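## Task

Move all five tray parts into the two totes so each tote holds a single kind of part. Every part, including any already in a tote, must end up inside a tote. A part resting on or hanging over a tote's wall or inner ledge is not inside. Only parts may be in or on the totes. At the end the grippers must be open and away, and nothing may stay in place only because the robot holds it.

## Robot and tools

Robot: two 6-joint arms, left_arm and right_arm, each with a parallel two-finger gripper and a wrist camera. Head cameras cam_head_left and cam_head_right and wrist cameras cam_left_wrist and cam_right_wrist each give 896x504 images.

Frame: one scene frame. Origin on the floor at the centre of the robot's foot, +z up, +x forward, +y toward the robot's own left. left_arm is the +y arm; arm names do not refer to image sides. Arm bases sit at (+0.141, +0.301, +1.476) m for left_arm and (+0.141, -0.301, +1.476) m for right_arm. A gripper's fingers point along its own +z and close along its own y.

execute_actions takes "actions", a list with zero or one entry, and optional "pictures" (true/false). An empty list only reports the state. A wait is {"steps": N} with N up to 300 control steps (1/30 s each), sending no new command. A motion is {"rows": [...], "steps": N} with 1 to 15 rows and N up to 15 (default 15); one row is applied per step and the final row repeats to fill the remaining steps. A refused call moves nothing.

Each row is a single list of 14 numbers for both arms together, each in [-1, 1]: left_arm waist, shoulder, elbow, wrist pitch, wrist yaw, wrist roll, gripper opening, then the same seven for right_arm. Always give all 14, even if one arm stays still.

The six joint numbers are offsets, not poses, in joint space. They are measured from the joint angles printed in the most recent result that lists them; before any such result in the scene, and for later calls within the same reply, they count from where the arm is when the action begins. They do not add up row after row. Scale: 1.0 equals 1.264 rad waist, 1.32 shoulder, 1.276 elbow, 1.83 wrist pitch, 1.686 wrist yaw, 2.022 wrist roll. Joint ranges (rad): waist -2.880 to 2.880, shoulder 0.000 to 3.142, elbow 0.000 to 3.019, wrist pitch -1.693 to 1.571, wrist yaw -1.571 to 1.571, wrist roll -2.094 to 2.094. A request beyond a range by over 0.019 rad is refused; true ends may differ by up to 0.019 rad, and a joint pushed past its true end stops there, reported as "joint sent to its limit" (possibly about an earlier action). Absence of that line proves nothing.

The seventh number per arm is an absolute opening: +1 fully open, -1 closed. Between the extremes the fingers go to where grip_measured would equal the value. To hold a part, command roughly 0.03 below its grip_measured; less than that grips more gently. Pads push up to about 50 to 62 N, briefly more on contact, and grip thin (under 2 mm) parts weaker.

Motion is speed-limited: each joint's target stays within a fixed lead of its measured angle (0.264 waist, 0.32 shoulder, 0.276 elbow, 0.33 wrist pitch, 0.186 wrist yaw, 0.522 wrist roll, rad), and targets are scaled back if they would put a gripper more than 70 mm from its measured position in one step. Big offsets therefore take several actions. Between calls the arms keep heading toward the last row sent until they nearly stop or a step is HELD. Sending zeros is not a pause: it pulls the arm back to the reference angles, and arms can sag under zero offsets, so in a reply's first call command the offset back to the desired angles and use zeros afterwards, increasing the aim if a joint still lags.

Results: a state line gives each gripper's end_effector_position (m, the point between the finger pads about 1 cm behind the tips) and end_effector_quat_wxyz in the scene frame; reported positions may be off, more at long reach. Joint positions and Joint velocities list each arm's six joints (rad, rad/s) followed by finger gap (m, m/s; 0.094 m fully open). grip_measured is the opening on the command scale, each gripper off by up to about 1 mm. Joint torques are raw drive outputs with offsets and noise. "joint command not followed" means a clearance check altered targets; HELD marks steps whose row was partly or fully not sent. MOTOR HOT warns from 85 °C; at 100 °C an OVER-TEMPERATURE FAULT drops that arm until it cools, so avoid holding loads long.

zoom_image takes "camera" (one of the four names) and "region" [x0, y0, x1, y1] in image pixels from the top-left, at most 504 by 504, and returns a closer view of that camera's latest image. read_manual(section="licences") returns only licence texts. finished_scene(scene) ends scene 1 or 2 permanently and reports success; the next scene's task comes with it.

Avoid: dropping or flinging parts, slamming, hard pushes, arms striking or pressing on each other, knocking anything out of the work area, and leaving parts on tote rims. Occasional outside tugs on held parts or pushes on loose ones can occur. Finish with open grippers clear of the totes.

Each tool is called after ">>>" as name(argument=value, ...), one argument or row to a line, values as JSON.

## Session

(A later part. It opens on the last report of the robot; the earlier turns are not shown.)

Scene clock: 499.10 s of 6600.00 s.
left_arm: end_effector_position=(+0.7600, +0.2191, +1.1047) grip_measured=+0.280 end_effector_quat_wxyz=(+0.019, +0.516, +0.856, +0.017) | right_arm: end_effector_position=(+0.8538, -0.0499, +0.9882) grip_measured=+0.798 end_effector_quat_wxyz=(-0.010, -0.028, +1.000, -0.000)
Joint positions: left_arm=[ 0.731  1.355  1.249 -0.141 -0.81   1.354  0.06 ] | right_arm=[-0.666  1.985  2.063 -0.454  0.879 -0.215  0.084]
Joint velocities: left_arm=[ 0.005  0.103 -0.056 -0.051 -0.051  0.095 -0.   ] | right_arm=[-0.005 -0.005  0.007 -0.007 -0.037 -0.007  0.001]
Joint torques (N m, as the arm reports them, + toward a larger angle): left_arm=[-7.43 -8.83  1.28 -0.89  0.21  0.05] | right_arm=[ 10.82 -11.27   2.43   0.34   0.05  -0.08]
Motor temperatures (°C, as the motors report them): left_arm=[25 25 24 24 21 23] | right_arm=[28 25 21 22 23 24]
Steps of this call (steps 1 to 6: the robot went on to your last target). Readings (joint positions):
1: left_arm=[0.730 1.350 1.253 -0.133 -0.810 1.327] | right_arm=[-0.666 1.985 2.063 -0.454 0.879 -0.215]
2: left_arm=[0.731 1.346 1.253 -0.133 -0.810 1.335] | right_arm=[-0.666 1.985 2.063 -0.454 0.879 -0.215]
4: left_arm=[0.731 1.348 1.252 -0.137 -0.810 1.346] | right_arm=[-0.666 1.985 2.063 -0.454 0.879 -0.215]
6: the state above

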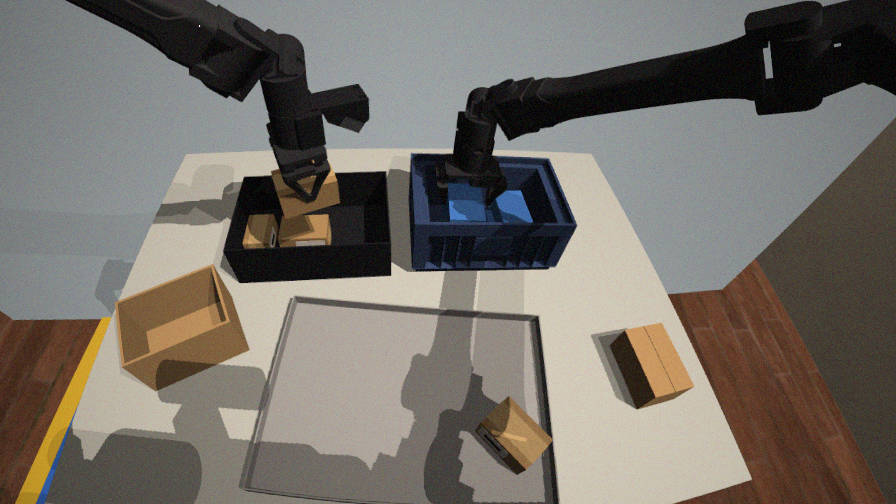

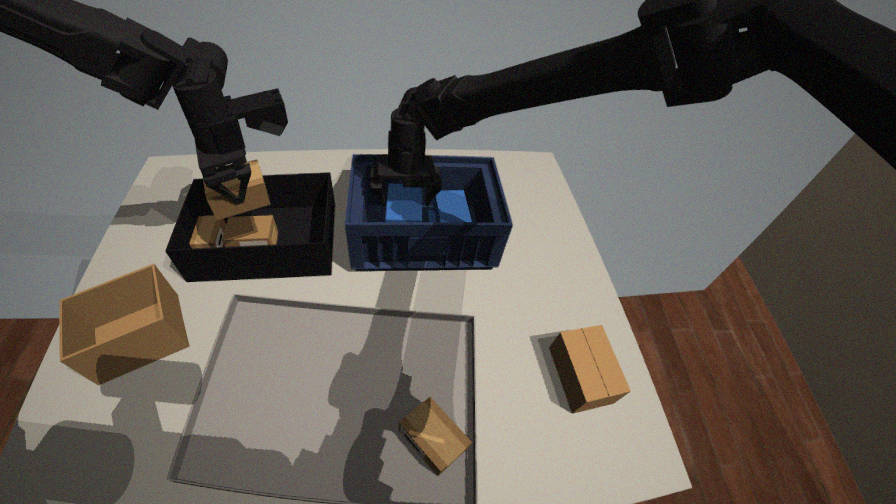

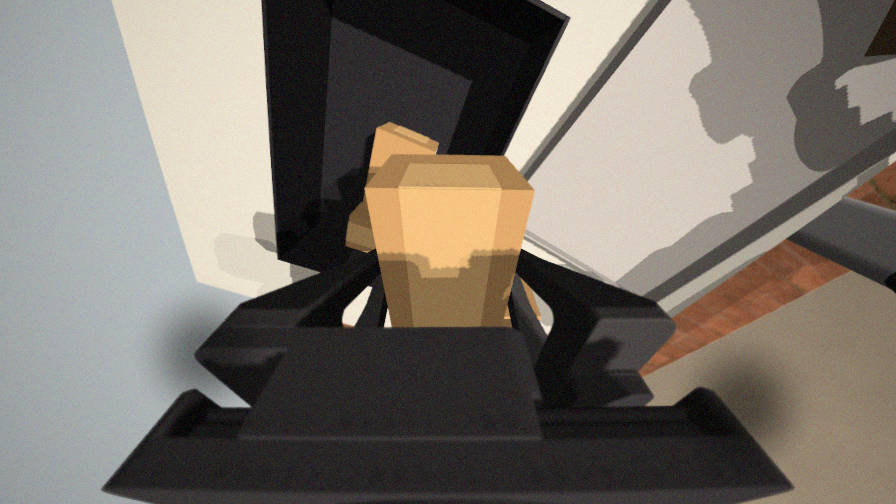

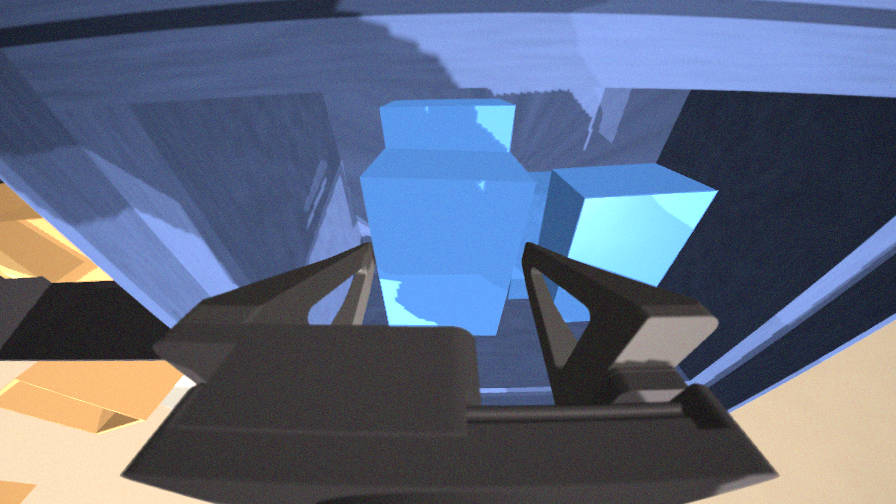

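>>> execute_actions(
  actions=[
    {"rows":[[0.003,0.003,0.026,-0.013,0.007,0.017,0.25,0.02,-0.012,0,0,0.005,0,0.8],[0.008,0.008,0.053,-0.026,0.014,0.034,0.25,0.038,-0.026,-0.004,0,0.012,0.002,0.8],[0.015,0.015,0.079,-0.038,0.021,0.051,0.25,0.054,-0.04,-0.015,-0.002,0.019,0.005,0.8],[0.024,0.024,0.105,-0.051,0.028,0.068,0.25,0.068,-0.054,-0.03,-0.004,0.026,0.008,0.8],[0.034,0.035,0.132,-0.064,0.035,0.086,0.25,0.08,-0.068,-0.047,-0.006,0.033,0.012,0.8],[0.046,0.047,0.158,-0.077,0.041,0.103,0.25,0.091,-0.082,-0.065,-0.008,0.04,0.016,0.8],[0.058,0.06,0.184,-0.09,0.048,0.12,0.25,0.101,-0.096,-0.083,-0.01,0.047,0.02,0.8],[0.07,0.073,0.21,-0.102,0.055,0.137,0.25,0.11,-0.11,-0.101,-0.012,0.054,0.024,0.8],[0.083,0.086,0.237,-0.115,0.062,0.154,0.25,0.118,-0.123,-0.119,-0.013,0.06,0.027,0.8],[0.095,0.098,0.263,-0.128,0.069,0.171,0.25,0.125,-0.135,-0.137,-0.015,0.066,0.03,0.8],[0.095,0.098,0.263,-0.128,0.069,0.171,0.25,0.13,-0.145,-0.153,-0.016,0.071,0.033,0.9]],"steps":15},
  ],
  pictures=false,
)

>>> execute_actions(
  actions=[
    {"steps":10},
  ],
  pictures=true,
)

Scene clock: 510.37 s of 6600.00 s.
left_arm: end_effector_position=(+0.8460, +0.2759, +1.0547) grip_measured=+0.279 end_effector_quat_wxyz=(+0.014, +0.618, +0.786, +0.021) | right_arm: end_effector_position=(+0.8522, -0.0434, +1.0904) grip_measured=+0.898 end_effector_quat_wxyz=(-0.003, -0.039, +0.999, +0.001)
Joint positions: left_arm=[ 0.853  1.465  1.589 -0.346 -0.698  1.641  0.06 ] | right_arm=[-0.536  1.825  1.875 -0.473  0.993 -0.169  0.089]
Joint velocities: left_arm=[ 0.151 -0.005  0.002 -0.159  0.022  0.3   -0.   ] | right_arm=[ 0.357 -0.249 -0.007  0.022  0.022 -0.007  0.001]
Joint torques (N m, as the arm reports them, + toward a larger angle): left_arm=[ -9.41 -11.6    2.9   -0.96   0.26   0.04] | right_arm=[ 12.67 -11.     1.82  -0.26   0.29   0.  ]
Motor temperatures (°C, as the motors report them): left_arm=[24 25 24 24 21 23] | right_arm=[28 25 21 22 23 24]
Steps of this call (steps 1 to 30: the robot went on to your last target; steps 31 to 90: nothing new was sent; then 7.77 s passed at rest; steps 91 to 105: all 15 steps of this action). Readings (joint positions):
91: left_arm=[0.731 1.376 1.243 -0.148 -0.806 1.369] | right_arm=[-0.666 1.985 2.063 -0.454 0.881 -0.215]
92: left_arm=[0.731 1.376 1.250 -0.155 -0.798 1.374] | right_arm=[-0.666 1.985 2.063 -0.454 0.887 -0.215]
94: left_arm=[0.732 1.382 1.287 -0.188 -0.775 1.403] | right_arm=[-0.661 1.978 2.052 -0.454 0.908 -0.213]
98: left_arm=[0.759 1.418 1.436 -0.269 -0.728 1.498] | right_arm=[-0.632 1.932 1.987 -0.456 0.949 -0.201]
105: the state above

Scene clock: 510.70 s of 6600.00 s.
left_arm: end_effector_position=(+0.8370, +0.2692, +1.0469) grip_measured=+0.279 end_effector_quat_wxyz=(+0.007, +0.641, +0.768, +0.012) | right_arm: end_effector_position=(+0.8666, -0.0439, +1.1131) grip_measured=+0.898 end_effector_quat_wxyz=(+0.010, -0.025, +1.000, +0.011)
Joint positions: left_arm=[ 0.857  1.481  1.589 -0.359 -0.695  1.679  0.06 ] | right_arm=[-0.509  1.798  1.873 -0.473  0.996 -0.157  0.089]
Joint velocities: left_arm=[-0.005  0.005 -0.002 -0.017 -0.022  0.095 -0.002] | right_arm=[-0.005 -0.015 -0.012 -0.007 -0.007  0.022  0.   ]
Joint torques (N m, as the arm reports them, + toward a larger angle): left_arm=[ -9.06 -12.2    2.73  -0.91   0.17   0.05] | right_arm=[ 11.99 -10.49   1.97   0.03   0.19  -0.03]
Motor temperatures (°C, as the motors report them): left_arm=[24 25 24 24 21 23] | right_arm=[28 25 21 22 23 24]
Steps of this call (steps 1 to 10: the robot went on to your last target). Readings (joint positions):
1: left_arm=[0.857 1.466 1.589 -0.350 -0.698 1.649] | right_arm=[-0.525 1.817 1.875 -0.473 0.993 -0.166]
2: left_arm=[0.857 1.468 1.589 -0.354 -0.698 1.656] | right_arm=[-0.517 1.810 1.875 -0.473 0.993 -0.165]
4: left_arm=[0.857 1.473 1.589 -0.357 -0.695 1.666] | right_arm=[-0.509 1.801 1.875 -0.473 0.993 -0.161]
8: left_arm=[0.857 1.480 1.589 -0.359 -0.695 1.677] | right_arm=[-0.509 1.798 1.875 -0.473 0.996 -0.158]
10: the state above

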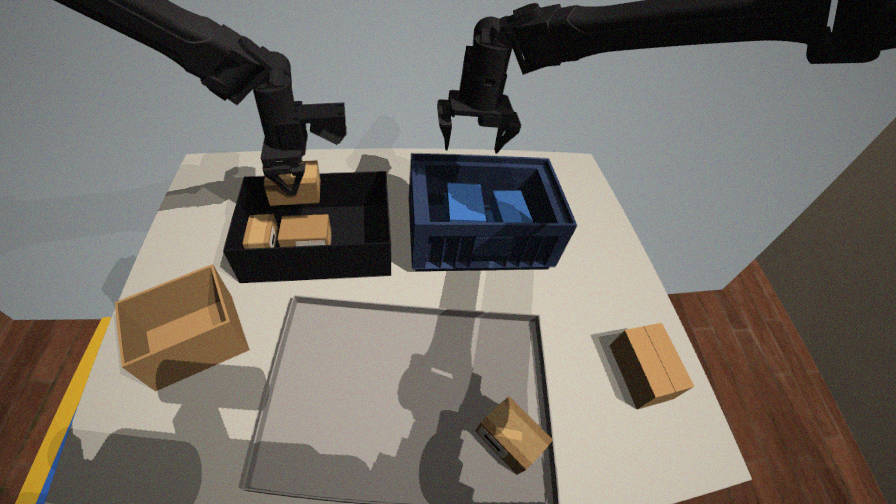

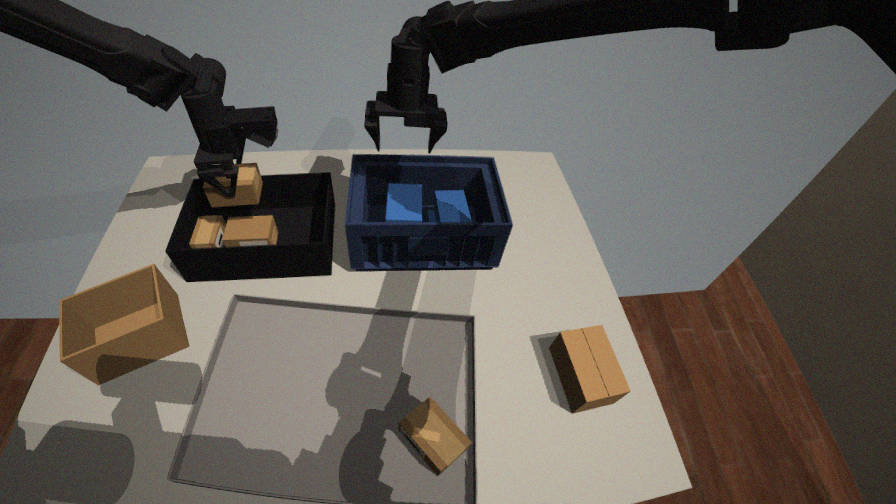

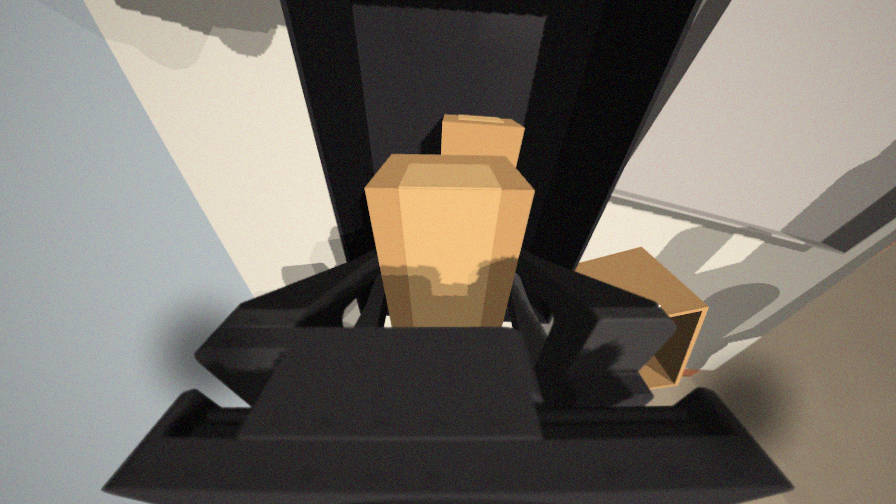

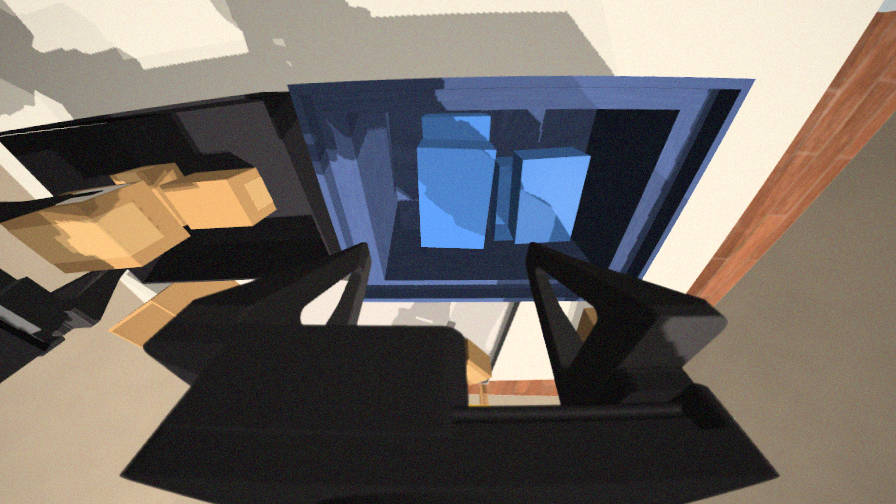

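>>> execute_actions(
  actions=[
    {"rows":[[0.002,0.01,0,0.003,0.004,0.002,0.25,-0.004,-0.02,-0.018,0.003,-0.006,0.002,1],[0.005,0.02,0.002,0.006,0.008,0.004,0.25,-0.01,-0.041,-0.04,0.007,-0.013,0.005,1],[0.009,0.03,0.005,0.009,0.012,0.007,0.25,-0.018,-0.062,-0.063,0.011,-0.02,0.007,1],[0.014,0.039,0.008,0.012,0.017,0.009,0.25,-0.028,-0.083,-0.086,0.014,-0.026,0.01,1],[0.019,0.047,0.012,0.015,0.021,0.011,0.25,-0.039,-0.104,-0.11,0.018,-0.033,0.012,1],[0.025,0.054,0.016,0.018,0.025,0.013,0.25,-0.05,-0.125,-0.133,0.022,-0.039,0.015,1],[0.031,0.061,0.021,0.021,0.029,0.015,0.25,-0.061,-0.145,-0.157,0.025,-0.046,0.017,1],[0.037,0.067,0.026,0.024,0.034,0.018,0.25,-0.072,-0.165,-0.18,0.029,-0.052,0.02,1],[0.044,0.073,0.031,0.027,0.038,0.02,0.25,-0.084,-0.185,-0.204,0.032,-0.059,0.022,1],[0.05,0.079,0.035,0.03,0.042,0.022,0.25,-0.095,-0.205,-0.227,0.036,-0.065,0.025,1]],"steps":15},
  ],
  pictures=false,
)

>>> execute_actions(
  actions=[
    {"steps":10},
  ],
  pictures=true,
)

Scene clock: 523.33 s of 6600.00 s.
left_arm: end_effector_position=(+0.8016, +0.2424, +0.9847) grip_measured=+0.279 end_effector_quat_wxyz=(-0.001, +0.659, +0.752, -0.016) | right_arm: end_effector_position=(+0.8291, -0.1564, +1.1099) grip_measured=+1.000 end_effector_quat_wxyz=(-0.003, +0.014, +1.000, +0.010)
Joint positions: left_arm=[ 0.91   1.599  1.614 -0.324 -0.627  1.704  0.06 ] | right_arm=[-0.627  1.541  1.589 -0.425  0.893 -0.121  0.094]
Joint velocities: left_arm=[ 0.103  0.132 -0.012 -0.002 -0.081  0.051 -0.   ] | right_arm=[-0.259 -0.337 -0.002  0.154 -0.007 -0.007  0.   ]
Joint torques (N m, as the arm reports them, + toward a larger angle): left_arm=[ -9.02 -13.87   4.04   0.52   0.22   0.05] | right_arm=[ 10.25 -10.69   1.79   0.47  -0.23  -0.05]
Motor temperatures (°C, as the motors report them): left_arm=[24 26 24 24 21 23] | right_arm=[28 25 21 22 23 24]
Steps of this call (steps 1 to 30: the robot went on to your last target; steps 31 to 90: nothing new was sent; then 9.13 s passed at rest; steps 91 to 105: all 15 steps of this action). Readings (joint positions):
91: left_arm=[0.857 1.481 1.589 -0.359 -0.693 1.683] | right_arm=[-0.509 1.797 1.871 -0.473 0.993 -0.156]
92: left_arm=[0.857 1.483 1.589 -0.359 -0.689 1.683] | right_arm=[-0.509 1.793 1.863 -0.472 0.986 -0.156]
94: left_arm=[0.857 1.488 1.589 -0.358 -0.677 1.683] | right_arm=[-0.509 1.769 1.818 -0.465 0.964 -0.154]
98: left_arm=[0.865 1.525 1.599 -0.342 -0.647 1.688] | right_arm=[-0.530 1.685 1.694 -0.451 0.921 -0.143]
105: the state above

Scene clock: 523.67 s of 6600.00 s.
left_arm: end_effector_position=(+0.8010, +0.2438, +0.9815) grip_measured=+0.279 end_effector_quat_wxyz=(-0.003, +0.660, +0.751, -0.015) | right_arm: end_effector_position=(+0.8370, -0.1703, +1.1132) grip_measured=+1.000 end_effector_quat_wxyz=(+0.005, +0.029, +1.000, +0.006)
Joint positions: left_arm=[ 0.915  1.604  1.618 -0.321 -0.627  1.707  0.06 ] | right_arm=[-0.635  1.52   1.588 -0.416  0.89  -0.115  0.094]
Joint velocities: left_arm=[-0.005 -0.015 -0.002 -0.027  0.007  0.037 -0.   ] | right_arm=[-0.015 -0.005  0.002 -0.012  0.037 -0.051  0.   ]
Joint torques (N m, as the arm reports them, + toward a larger angle): left_arm=[ -8.71 -13.65   3.67   0.42   0.2    0.05] | right_arm=[  7.74 -10.43   1.85   0.63  -0.18   0.  ]
Motor temperatures (°C, as the motors report them): left_arm=[24 26 24 24 21 23] | right_arm=[28 25 21 22 23 24]
Steps of this call (steps 1 to 10: the robot went on to your last target). Readings (joint positions):
1: left_arm=[0.913 1.603 1.614 -0.324 -0.627 1.704] | right_arm=[-0.633 1.532 1.589 -0.420 0.893 -0.120]
2: left_arm=[0.914 1.604 1.614 -0.324 -0.627 1.705] | right_arm=[-0.635 1.525 1.589 -0.419 0.893 -0.118]
4: left_arm=[0.915 1.604 1.614 -0.324 -0.627 1.706] | right_arm=[-0.635 1.519 1.589 -0.416 0.892 -0.116]
8: left_arm=[0.915 1.604 1.618 -0.321 -0.627 1.707] | right_arm=[-0.635 1.520 1.588 -0.416 0.890 -0.116]
10: the state above

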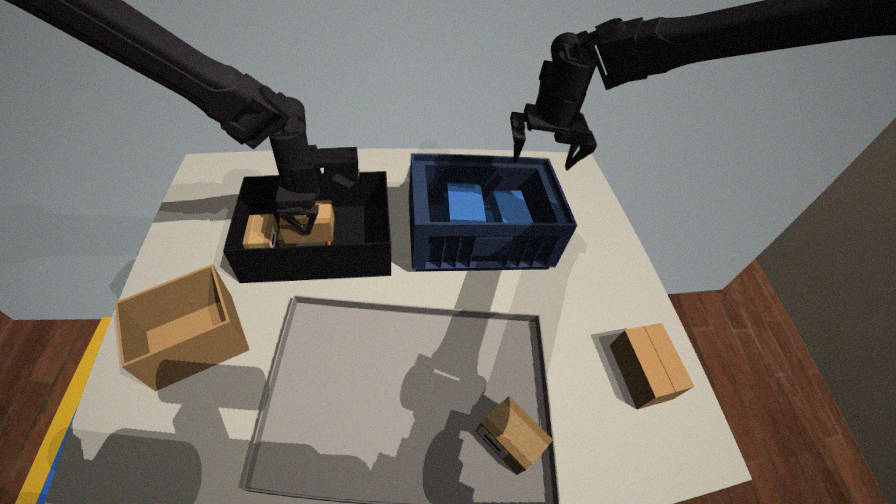

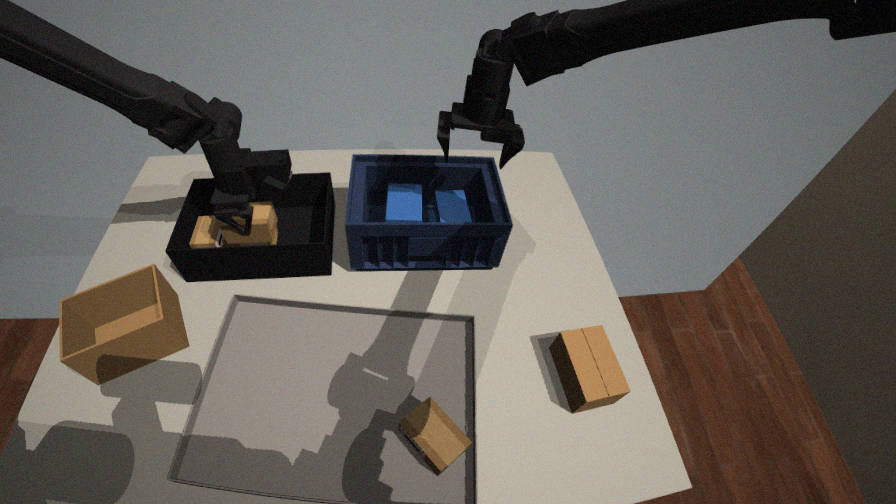

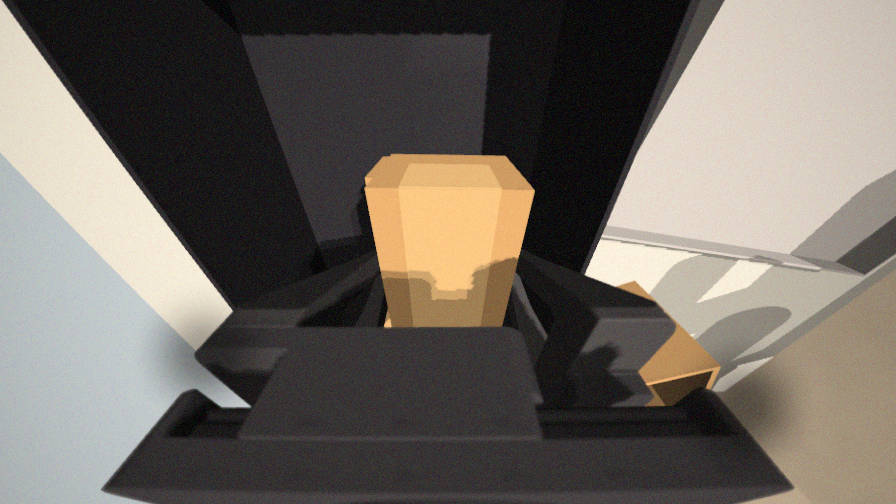

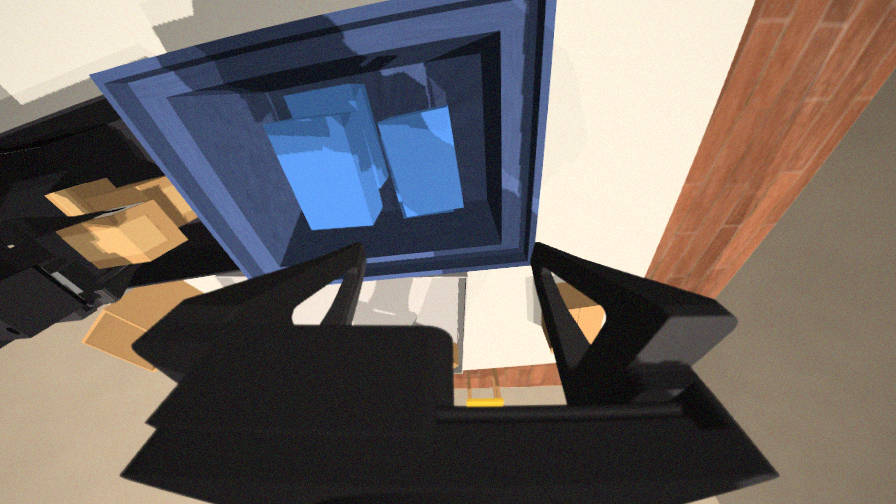

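>>> execute_actions(
  actions=[],
)

Scene clock: 530.87 s of 6600.00 s.
left_arm: end_effector_position=(+0.8010, +0.2438, +0.9815) grip_measured=+0.279 end_effector_quat_wxyz=(-0.003, +0.660, +0.751, -0.015) | right_arm: end_effector_position=(+0.8370, -0.1703, +1.1132) grip_measured=+1.000 end_effector_quat_wxyz=(+0.005, +0.030, +1.000, +0.006)
Joint positions: left_arm=[ 0.915  1.604  1.618 -0.321 -0.627  1.708  0.06 ] | right_arm=[-0.635  1.52   1.588 -0.416  0.89  -0.115  0.094]
Joint velocities: left_arm=[-0.005  0.005  0.007  0.012  0.051 -0.051 -0.   ] | right_arm=[-0.015 -0.005 -0.002  0.007 -0.007 -0.007  0.   ]
Joint torques (N m, as the arm reports them, + toward a larger angle): left_arm=[ -8.67 -13.62   3.64   0.4    0.2    0.04] | right_arm=[  8.15 -10.47   2.04   0.71  -0.14   0.  ]
Motor temperatures (°C, as the motors report them): left_arm=[24 26 24 24 21 23] | right_arm=[28 25 21 22 23 24]
Steps of this call (steps 1 to 30: the robot went on to your last target; steps 31 to 90: nothing new was sent; then 4.20 s passed at rest). Readings (joint positions):
1: left_arm=[0.915 1.604 1.618 -0.321 -0.627 1.707] | right_arm=[-0.635 1.520 1.588 -0.416 0.890 -0.115]
2: left_arm=[0.915 1.604 1.618 -0.321 -0.627 1.707] | right_arm=[-0.635 1.520 1.588 -0.416 0.890 -0.115]
4: left_arm=[0.915 1.604 1.618 -0.321 -0.627 1.707] | right_arm=[-0.635 1.520 1.588 -0.416 0.890 -0.115]
8: left_arm=[0.915 1.604 1.618 -0.321 -0.627 1.707] | right_arm=[-0.635 1.520 1.588 -0.416 0.890 -0.115]
90: the state above
All arms were judged still, so your last target was given up. Only a new action makes them travel on or press farther. Fingers that are still opening or closing keep moving.

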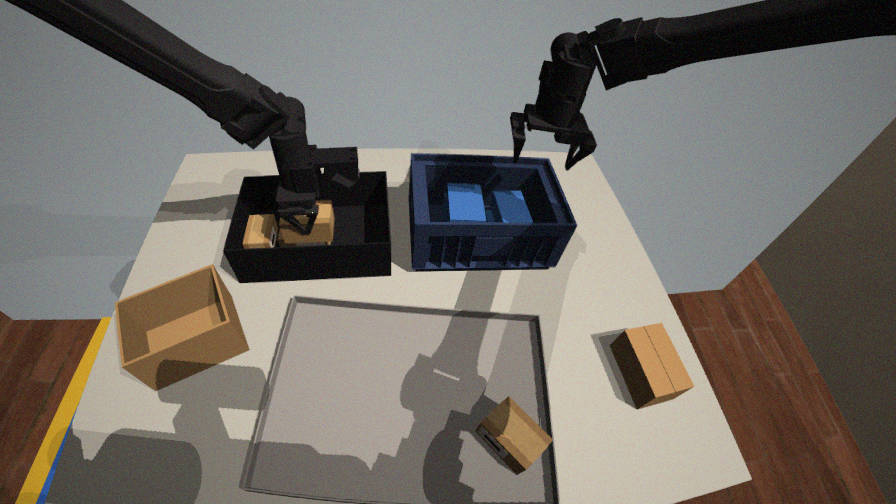

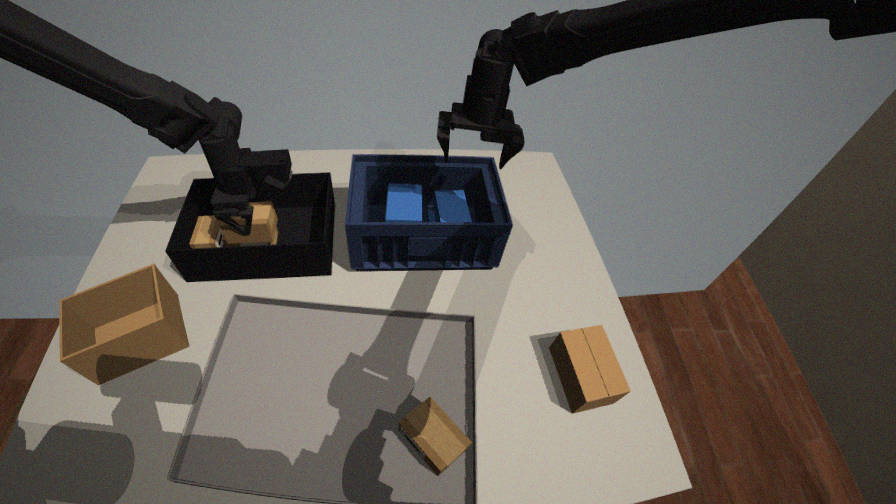

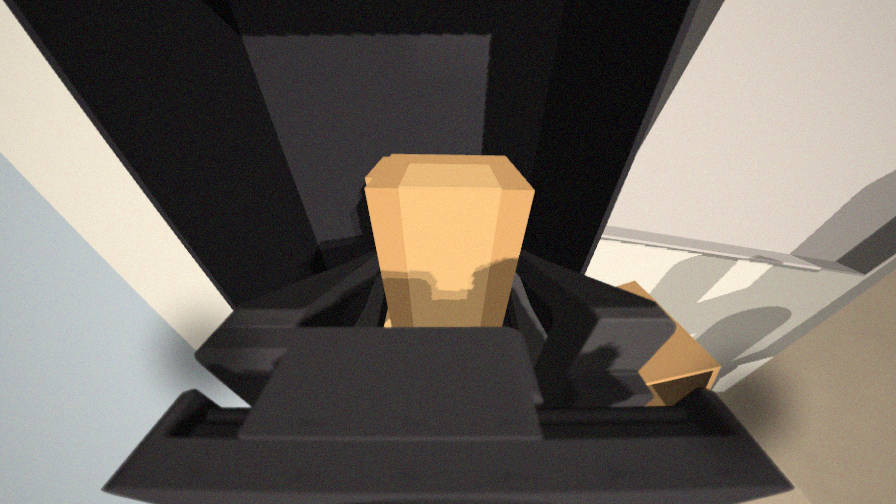

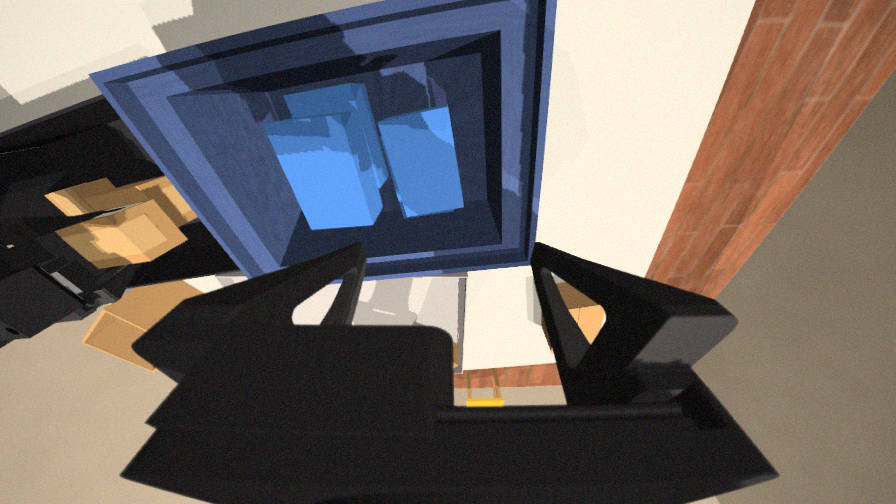

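>>> execute_actions(
  actions=[
    {"rows":[[0,0,0.03,-0.012,0,0,0.25,-0.01,-0.05,-0.04,0.007,-0.012,0.006,1],[0.007,0.005,0.05,-0.02,0,0,0.25,-0.02,-0.1,-0.085,0.014,-0.024,0.012,1],[0.014,0.01,0.06,-0.025,0,0,0.25,-0.03,-0.15,-0.13,0.02,-0.036,0.018,1],[0.02,0.015,0.06,-0.025,0,0,0.25,-0.04,-0.19,-0.165,0.027,-0.048,0.024,1],[0.022,0.017,0.06,-0.025,0,0,0.25,-0.047,-0.215,-0.196,0.033,-0.06,0.03,1]],"steps":15},
  ],
)

Scene clock: 535.30 s of 6600.00 s.
left_arm: end_effector_position=(+0.8207, +0.2576, +0.9773) grip_measured=+0.279 end_effector_quat_wxyz=(-0.004, +0.654, +0.756, -0.005) | right_arm: end_effector_position=(+0.8153, -0.2657, +1.1709) grip_measured=+1.000 end_effector_quat_wxyz=(+0.037, +0.100, +0.994, +0.026)
Joint positions: left_arm=[ 0.927  1.62   1.683 -0.349 -0.627  1.708  0.06 ] | right_arm=[-0.685  1.218  1.341 -0.362  0.796 -0.065  0.094]
Joint velocities: left_arm=[ 0.005 -0.005 -0.002 -0.022 -0.037 -0.037 -0.   ] | right_arm=[-0.024 -0.015  0.012 -0.012 -0.007  0.007  0.   ]
Joint torques (N m, as the arm reports them, + toward a larger angle): left_arm=[ -7.96 -12.28   3.56  -1.02   0.1   -0.14] | right_arm=[ 3.62 -9.84  2.45  0.79 -0.26  0.1 ]
Motor temperatures (°C, as the motors report them): left_arm=[24 26 24 24 21 23] | right_arm=[28 25 21 22 23 24]
Steps of this call (steps 1 to 90: nothing new was sent; then 0.93 s passed at rest; steps 91 to 105: all 15 steps of this action). Readings (joint positions):
91: left_arm=[0.915 1.604 1.619 -0.323 -0.627 1.708] | right_arm=[-0.635 1.517 1.583 -0.414 0.883 -0.114]
92: left_arm=[0.915 1.606 1.625 -0.328 -0.627 1.708] | right_arm=[-0.636 1.504 1.561 -0.407 0.867 -0.112]
94: left_arm=[0.915 1.613 1.650 -0.344 -0.627 1.708] | right_arm=[-0.638 1.446 1.475 -0.396 0.833 -0.104]
98: left_arm=[0.921 1.619 1.680 -0.346 -0.627 1.708] | right_arm=[-0.662 1.310 1.344 -0.388 0.796 -0.083]
105: the state above

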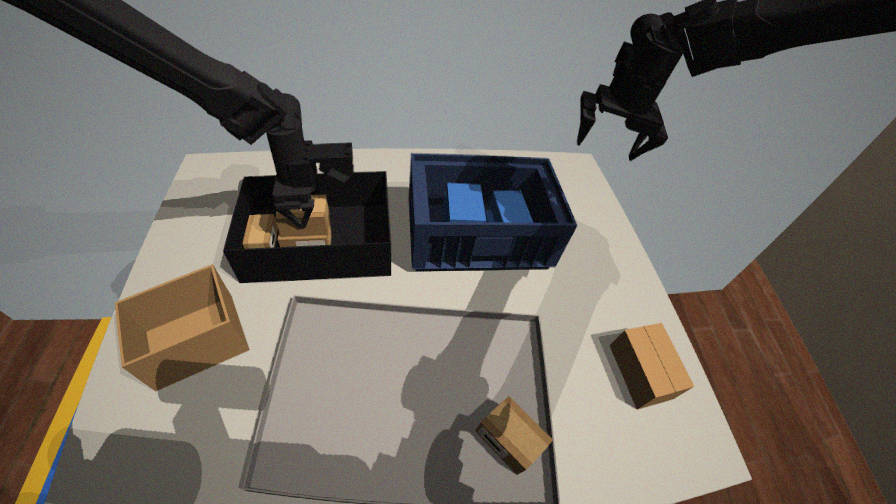

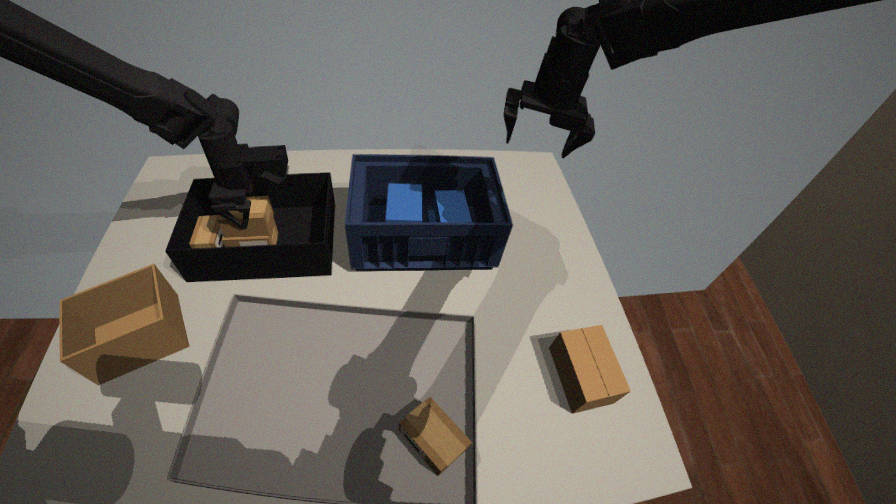

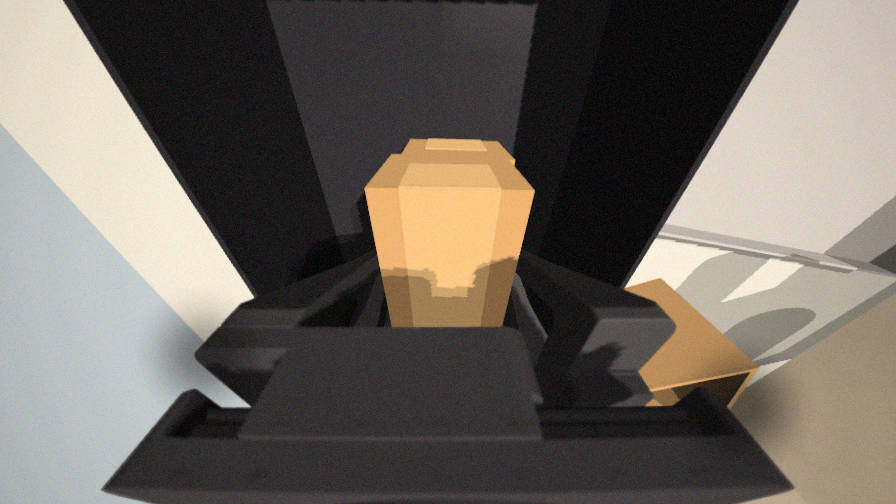

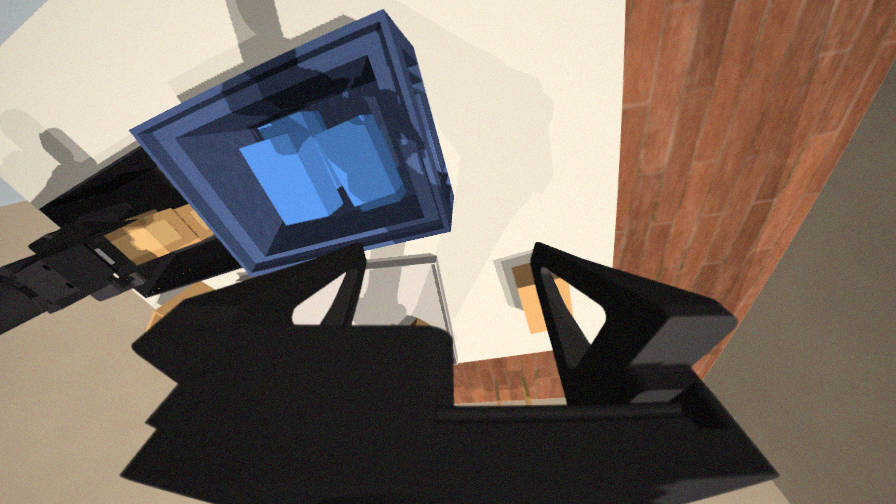

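>>> execute_actions(
  actions=[
    {"rows":[[0.008,0.012,0,0,0,0,0.25,-0.05,-0.05,-0.05,0.015,-0.025,0.01,1],[0.012,0.02,0,0,0,0,0.25,-0.1,-0.1,-0.1,0.03,-0.05,0.02,1],[0.012,0.02,0,0,0,0,0.25,-0.15,-0.14,-0.16,0.045,-0.073,0.032,1],[0.012,0.02,0,0,0,0,0.25,-0.15,-0.15,-0.24,0.045,-0.073,0.032,1]],"steps":15},
  ],
  pictures=false,
)

Scene clock: 537.67 s of 6600.00 s.
left_arm: end_effector_position=(+0.8189, +0.2557, +0.9755) grip_measured=+0.279 end_effector_quat_wxyz=(-0.004, +0.655, +0.756, -0.006) | right_arm: end_effector_position=(+0.6926, -0.3340, +1.1489) grip_measured=+1.000 end_effector_quat_wxyz=(-0.009, +0.126, +0.992, -0.005)
Joint positions: left_arm=[ 0.927  1.624  1.683 -0.349 -0.627  1.708  0.06 ] | right_arm=[-0.886  1.033  1.027 -0.295  0.678 -0.012  0.094]
Joint velocities: left_arm=[-0.005  0.005 -0.012 -0.002 -0.007  0.037 -0.   ] | right_arm=[-0.024 -0.015 -0.012  0.027 -0.022  0.007  0.   ]
Joint torques (N m, as the arm reports them, + toward a larger angle): left_arm=[ -8.01 -11.4    2.68  -0.28   0.1   -0.13] | right_arm=[  2.38 -12.56   2.56   1.03  -0.11   0.  ]
Motor temperatures (°C, as the motors report them): left_arm=[24 26 24 24 21 23] | right_arm=[28 25 21 22 23 24]
Steps of this call (steps 1 to 15: the robot went on to your last target; steps 16 to 56: nothing new was sent; steps 57 to 71: all 15 steps of this action). Readings (joint positions):
57: left_arm=[0.927 1.620 1.683 -0.349 -0.627 1.708] | right_arm=[-0.689 1.221 1.333 -0.357 0.776 -0.061]
58: left_arm=[0.927 1.621 1.683 -0.349 -0.627 1.708] | right_arm=[-0.700 1.207 1.310 -0.343 0.742 -0.058]
60: left_arm=[0.927 1.623 1.683 -0.349 -0.627 1.708] | right_arm=[-0.748 1.157 1.226 -0.318 0.699 -0.047]
64: left_arm=[0.927 1.624 1.683 -0.349 -0.627 1.708] | right_arm=[-0.864 1.047 1.048 -0.302 0.682 -0.025]
71: the state above

>>> execute_actions(
  actions=[
    {"rows":[[0.012,0.012,0.008,0,0,0,0.25,0,0,0,0,0,0,1],[0.022,0.024,0.012,0,0,0,0.25,0,0,0,0,0,0,1]],"steps":12},
  ],
)

Scene clock: 538.83 s of 6600.00 s.
left_arm: end_effector_position=(+0.8189, +0.2557, +0.9755) grip_measured=+0.279 end_effector_quat_wxyz=(-0.004, +0.655, +0.756, -0.006) | right_arm: end_effector_position=(+0.6927, -0.3340, +1.1489) grip_measured=+1.000 end_effector_quat_wxyz=(-0.008, +0.127, +0.992, -0.005)
Joint positions: left_arm=[ 0.927  1.624  1.683 -0.349 -0.627  1.708  0.06 ] | right_arm=[-0.886  1.033  1.027 -0.294  0.678 -0.009  0.094]
Joint velocities: left_arm=[-0.005 -0.005 -0.007 -0.022  0.007 -0.007  0.001] | right_arm=[-0.005 -0.015 -0.007 -0.002 -0.022 -0.066  0.   ]
Joint torques (N m, as the arm reports them, + toward a larger angle): left_arm=[ -7.16 -10.81   3.93  -0.25   0.11  -0.13] | right_arm=[  1.91 -10.79   2.08   0.38   0.08  -0.1 ]
Motor temperatures (°C, as the motors report them): left_arm=[24 26 24 24 21 23] | right_arm=[28 25 21 22 23 24]
Steps of this call (steps 1 to 15: the robot went on to your last target; steps 16 to 23: nothing new was sent; steps 24 to 35: all 12 steps of this action). Readings (joint positions):
24: left_arm=[0.927 1.624 1.683 -0.349 -0.627 1.708] | right_arm=[-0.886 1.033 1.027 -0.294 0.678 -0.009]
25: left_arm=[0.927 1.624 1.683 -0.349 -0.627 1.708] | right_arm=[-0.886 1.033 1.027 -0.294 0.678 -0.009]
27: left_arm=[0.927 1.624 1.683 -0.349 -0.627 1.708] | right_arm=[-0.886 1.033 1.027 -0.294 0.678 -0.009]
31: left_arm=[0.927 1.624 1.683 -0.349 -0.627 1.708] | right_arm=[-0.886 1.033 1.027 -0.294 0.678 -0.009]
35: the state above

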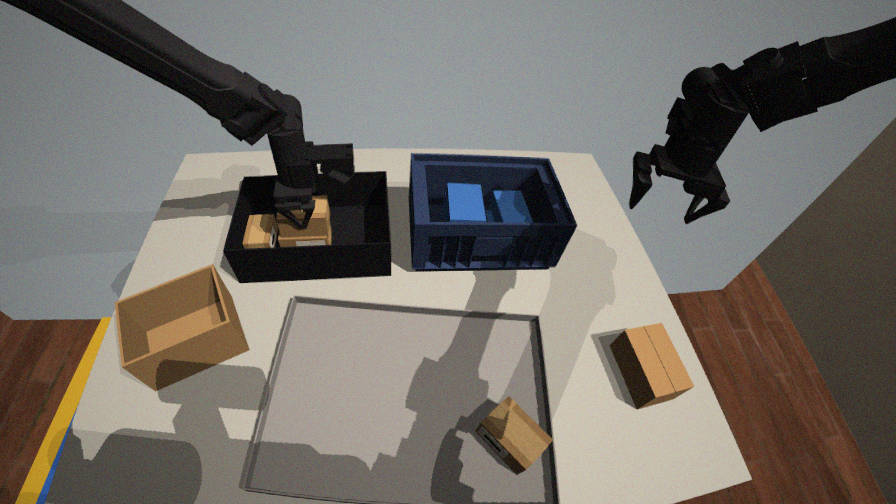

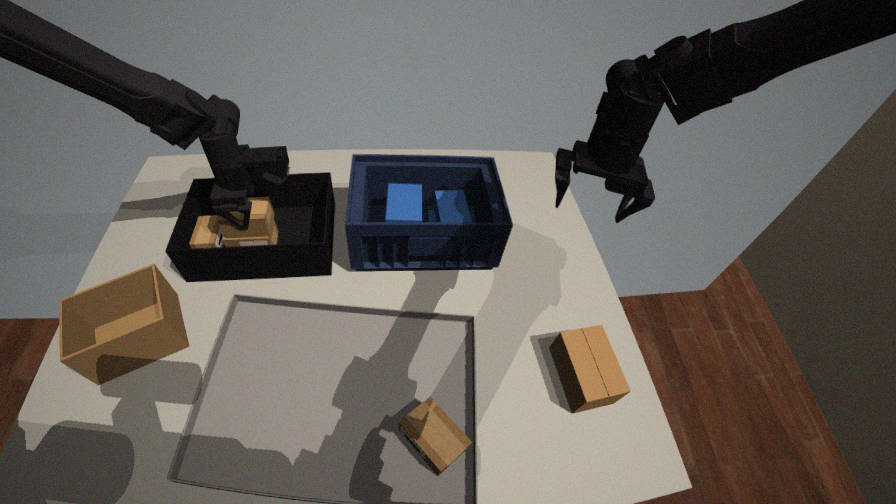

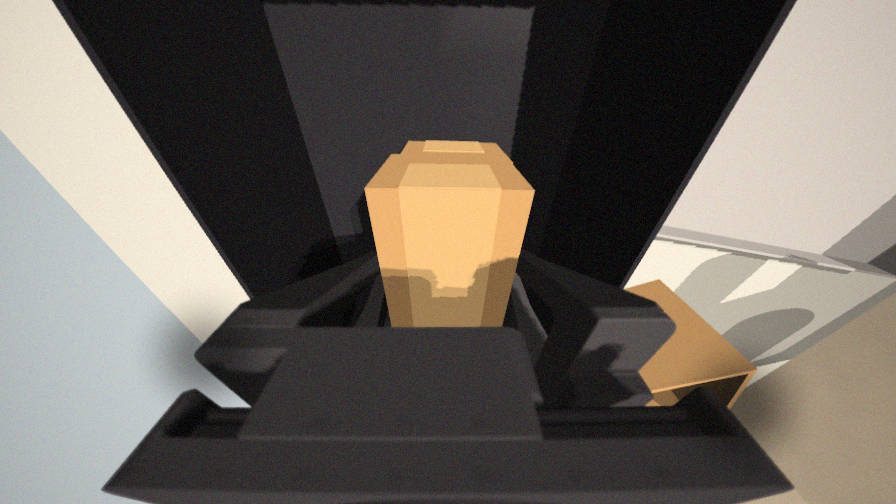

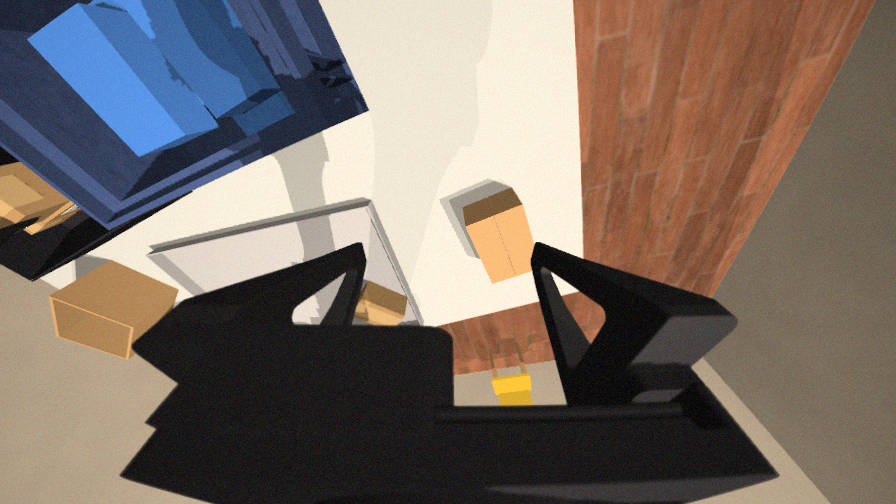

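>>> execute_actions(
  actions=[
    {"rows":[[0.02,0.02,0.01,0,0,0,0.25,0,0,0,0,0,0,1],[0.035,0.04,0.015,0,0,0,0.25,0,0,0,0,0,0,1]],"steps":10},
  ],
  pictures=false,
)

Scene clock: 540.37 s of 6600.00 s.
left_arm: end_effector_position=(+0.8190, +0.2560, +0.9749) grip_measured=+0.279 end_effector_quat_wxyz=(-0.005, +0.655, +0.756, -0.006) | right_arm: end_effector_position=(+0.6927, -0.3340, +1.1489) grip_measured=+1.000 end_effector_quat_wxyz=(-0.008, +0.127, +0.992, -0.005)
Joint positions: left_arm=[ 0.928  1.625  1.685 -0.349 -0.627  1.708  0.06 ] | right_arm=[-0.886  1.033  1.027 -0.294  0.678 -0.009  0.094]
Joint velocities: left_arm=[ 0.005 -0.005 -0.007 -0.027 -0.066  0.007  0.   ] | right_arm=[-0.015  0.005  0.002  0.007  0.007  0.081  0.   ]
Joint torques (N m, as the arm reports them, + toward a larger angle): left_arm=[-5.87 -9.45  4.15 -0.3   0.12 -0.13] | right_arm=[  2.02 -10.81   2.06   0.42   0.08  -0.07]
Motor temperatures (°C, as the motors report them): left_arm=[24 26 24 24 21 23] | right_arm=[27 25 21 22 23 24]
Steps of this call (steps 1 to 15: the robot went on to your last target; steps 16 to 36: nothing new was sent; steps 37 to 46: all 10 steps of this action). Readings (joint positions):
37: left_arm=[0.927 1.624 1.683 -0.349 -0.627 1.708] | right_arm=[-0.886 1.033 1.027 -0.294 0.678 -0.009]
38: left_arm=[0.928 1.625 1.684 -0.349 -0.627 1.708] | right_arm=[-0.886 1.033 1.027 -0.294 0.678 -0.009]
40: left_arm=[0.928 1.625 1.685 -0.349 -0.627 1.708] | right_arm=[-0.886 1.033 1.027 -0.294 0.678 -0.009]
44: left_arm=[0.928 1.625 1.685 -0.349 -0.627 1.708] | right_arm=[-0.886 1.033 1.027 -0.294 0.678 -0.009]
46: the state above


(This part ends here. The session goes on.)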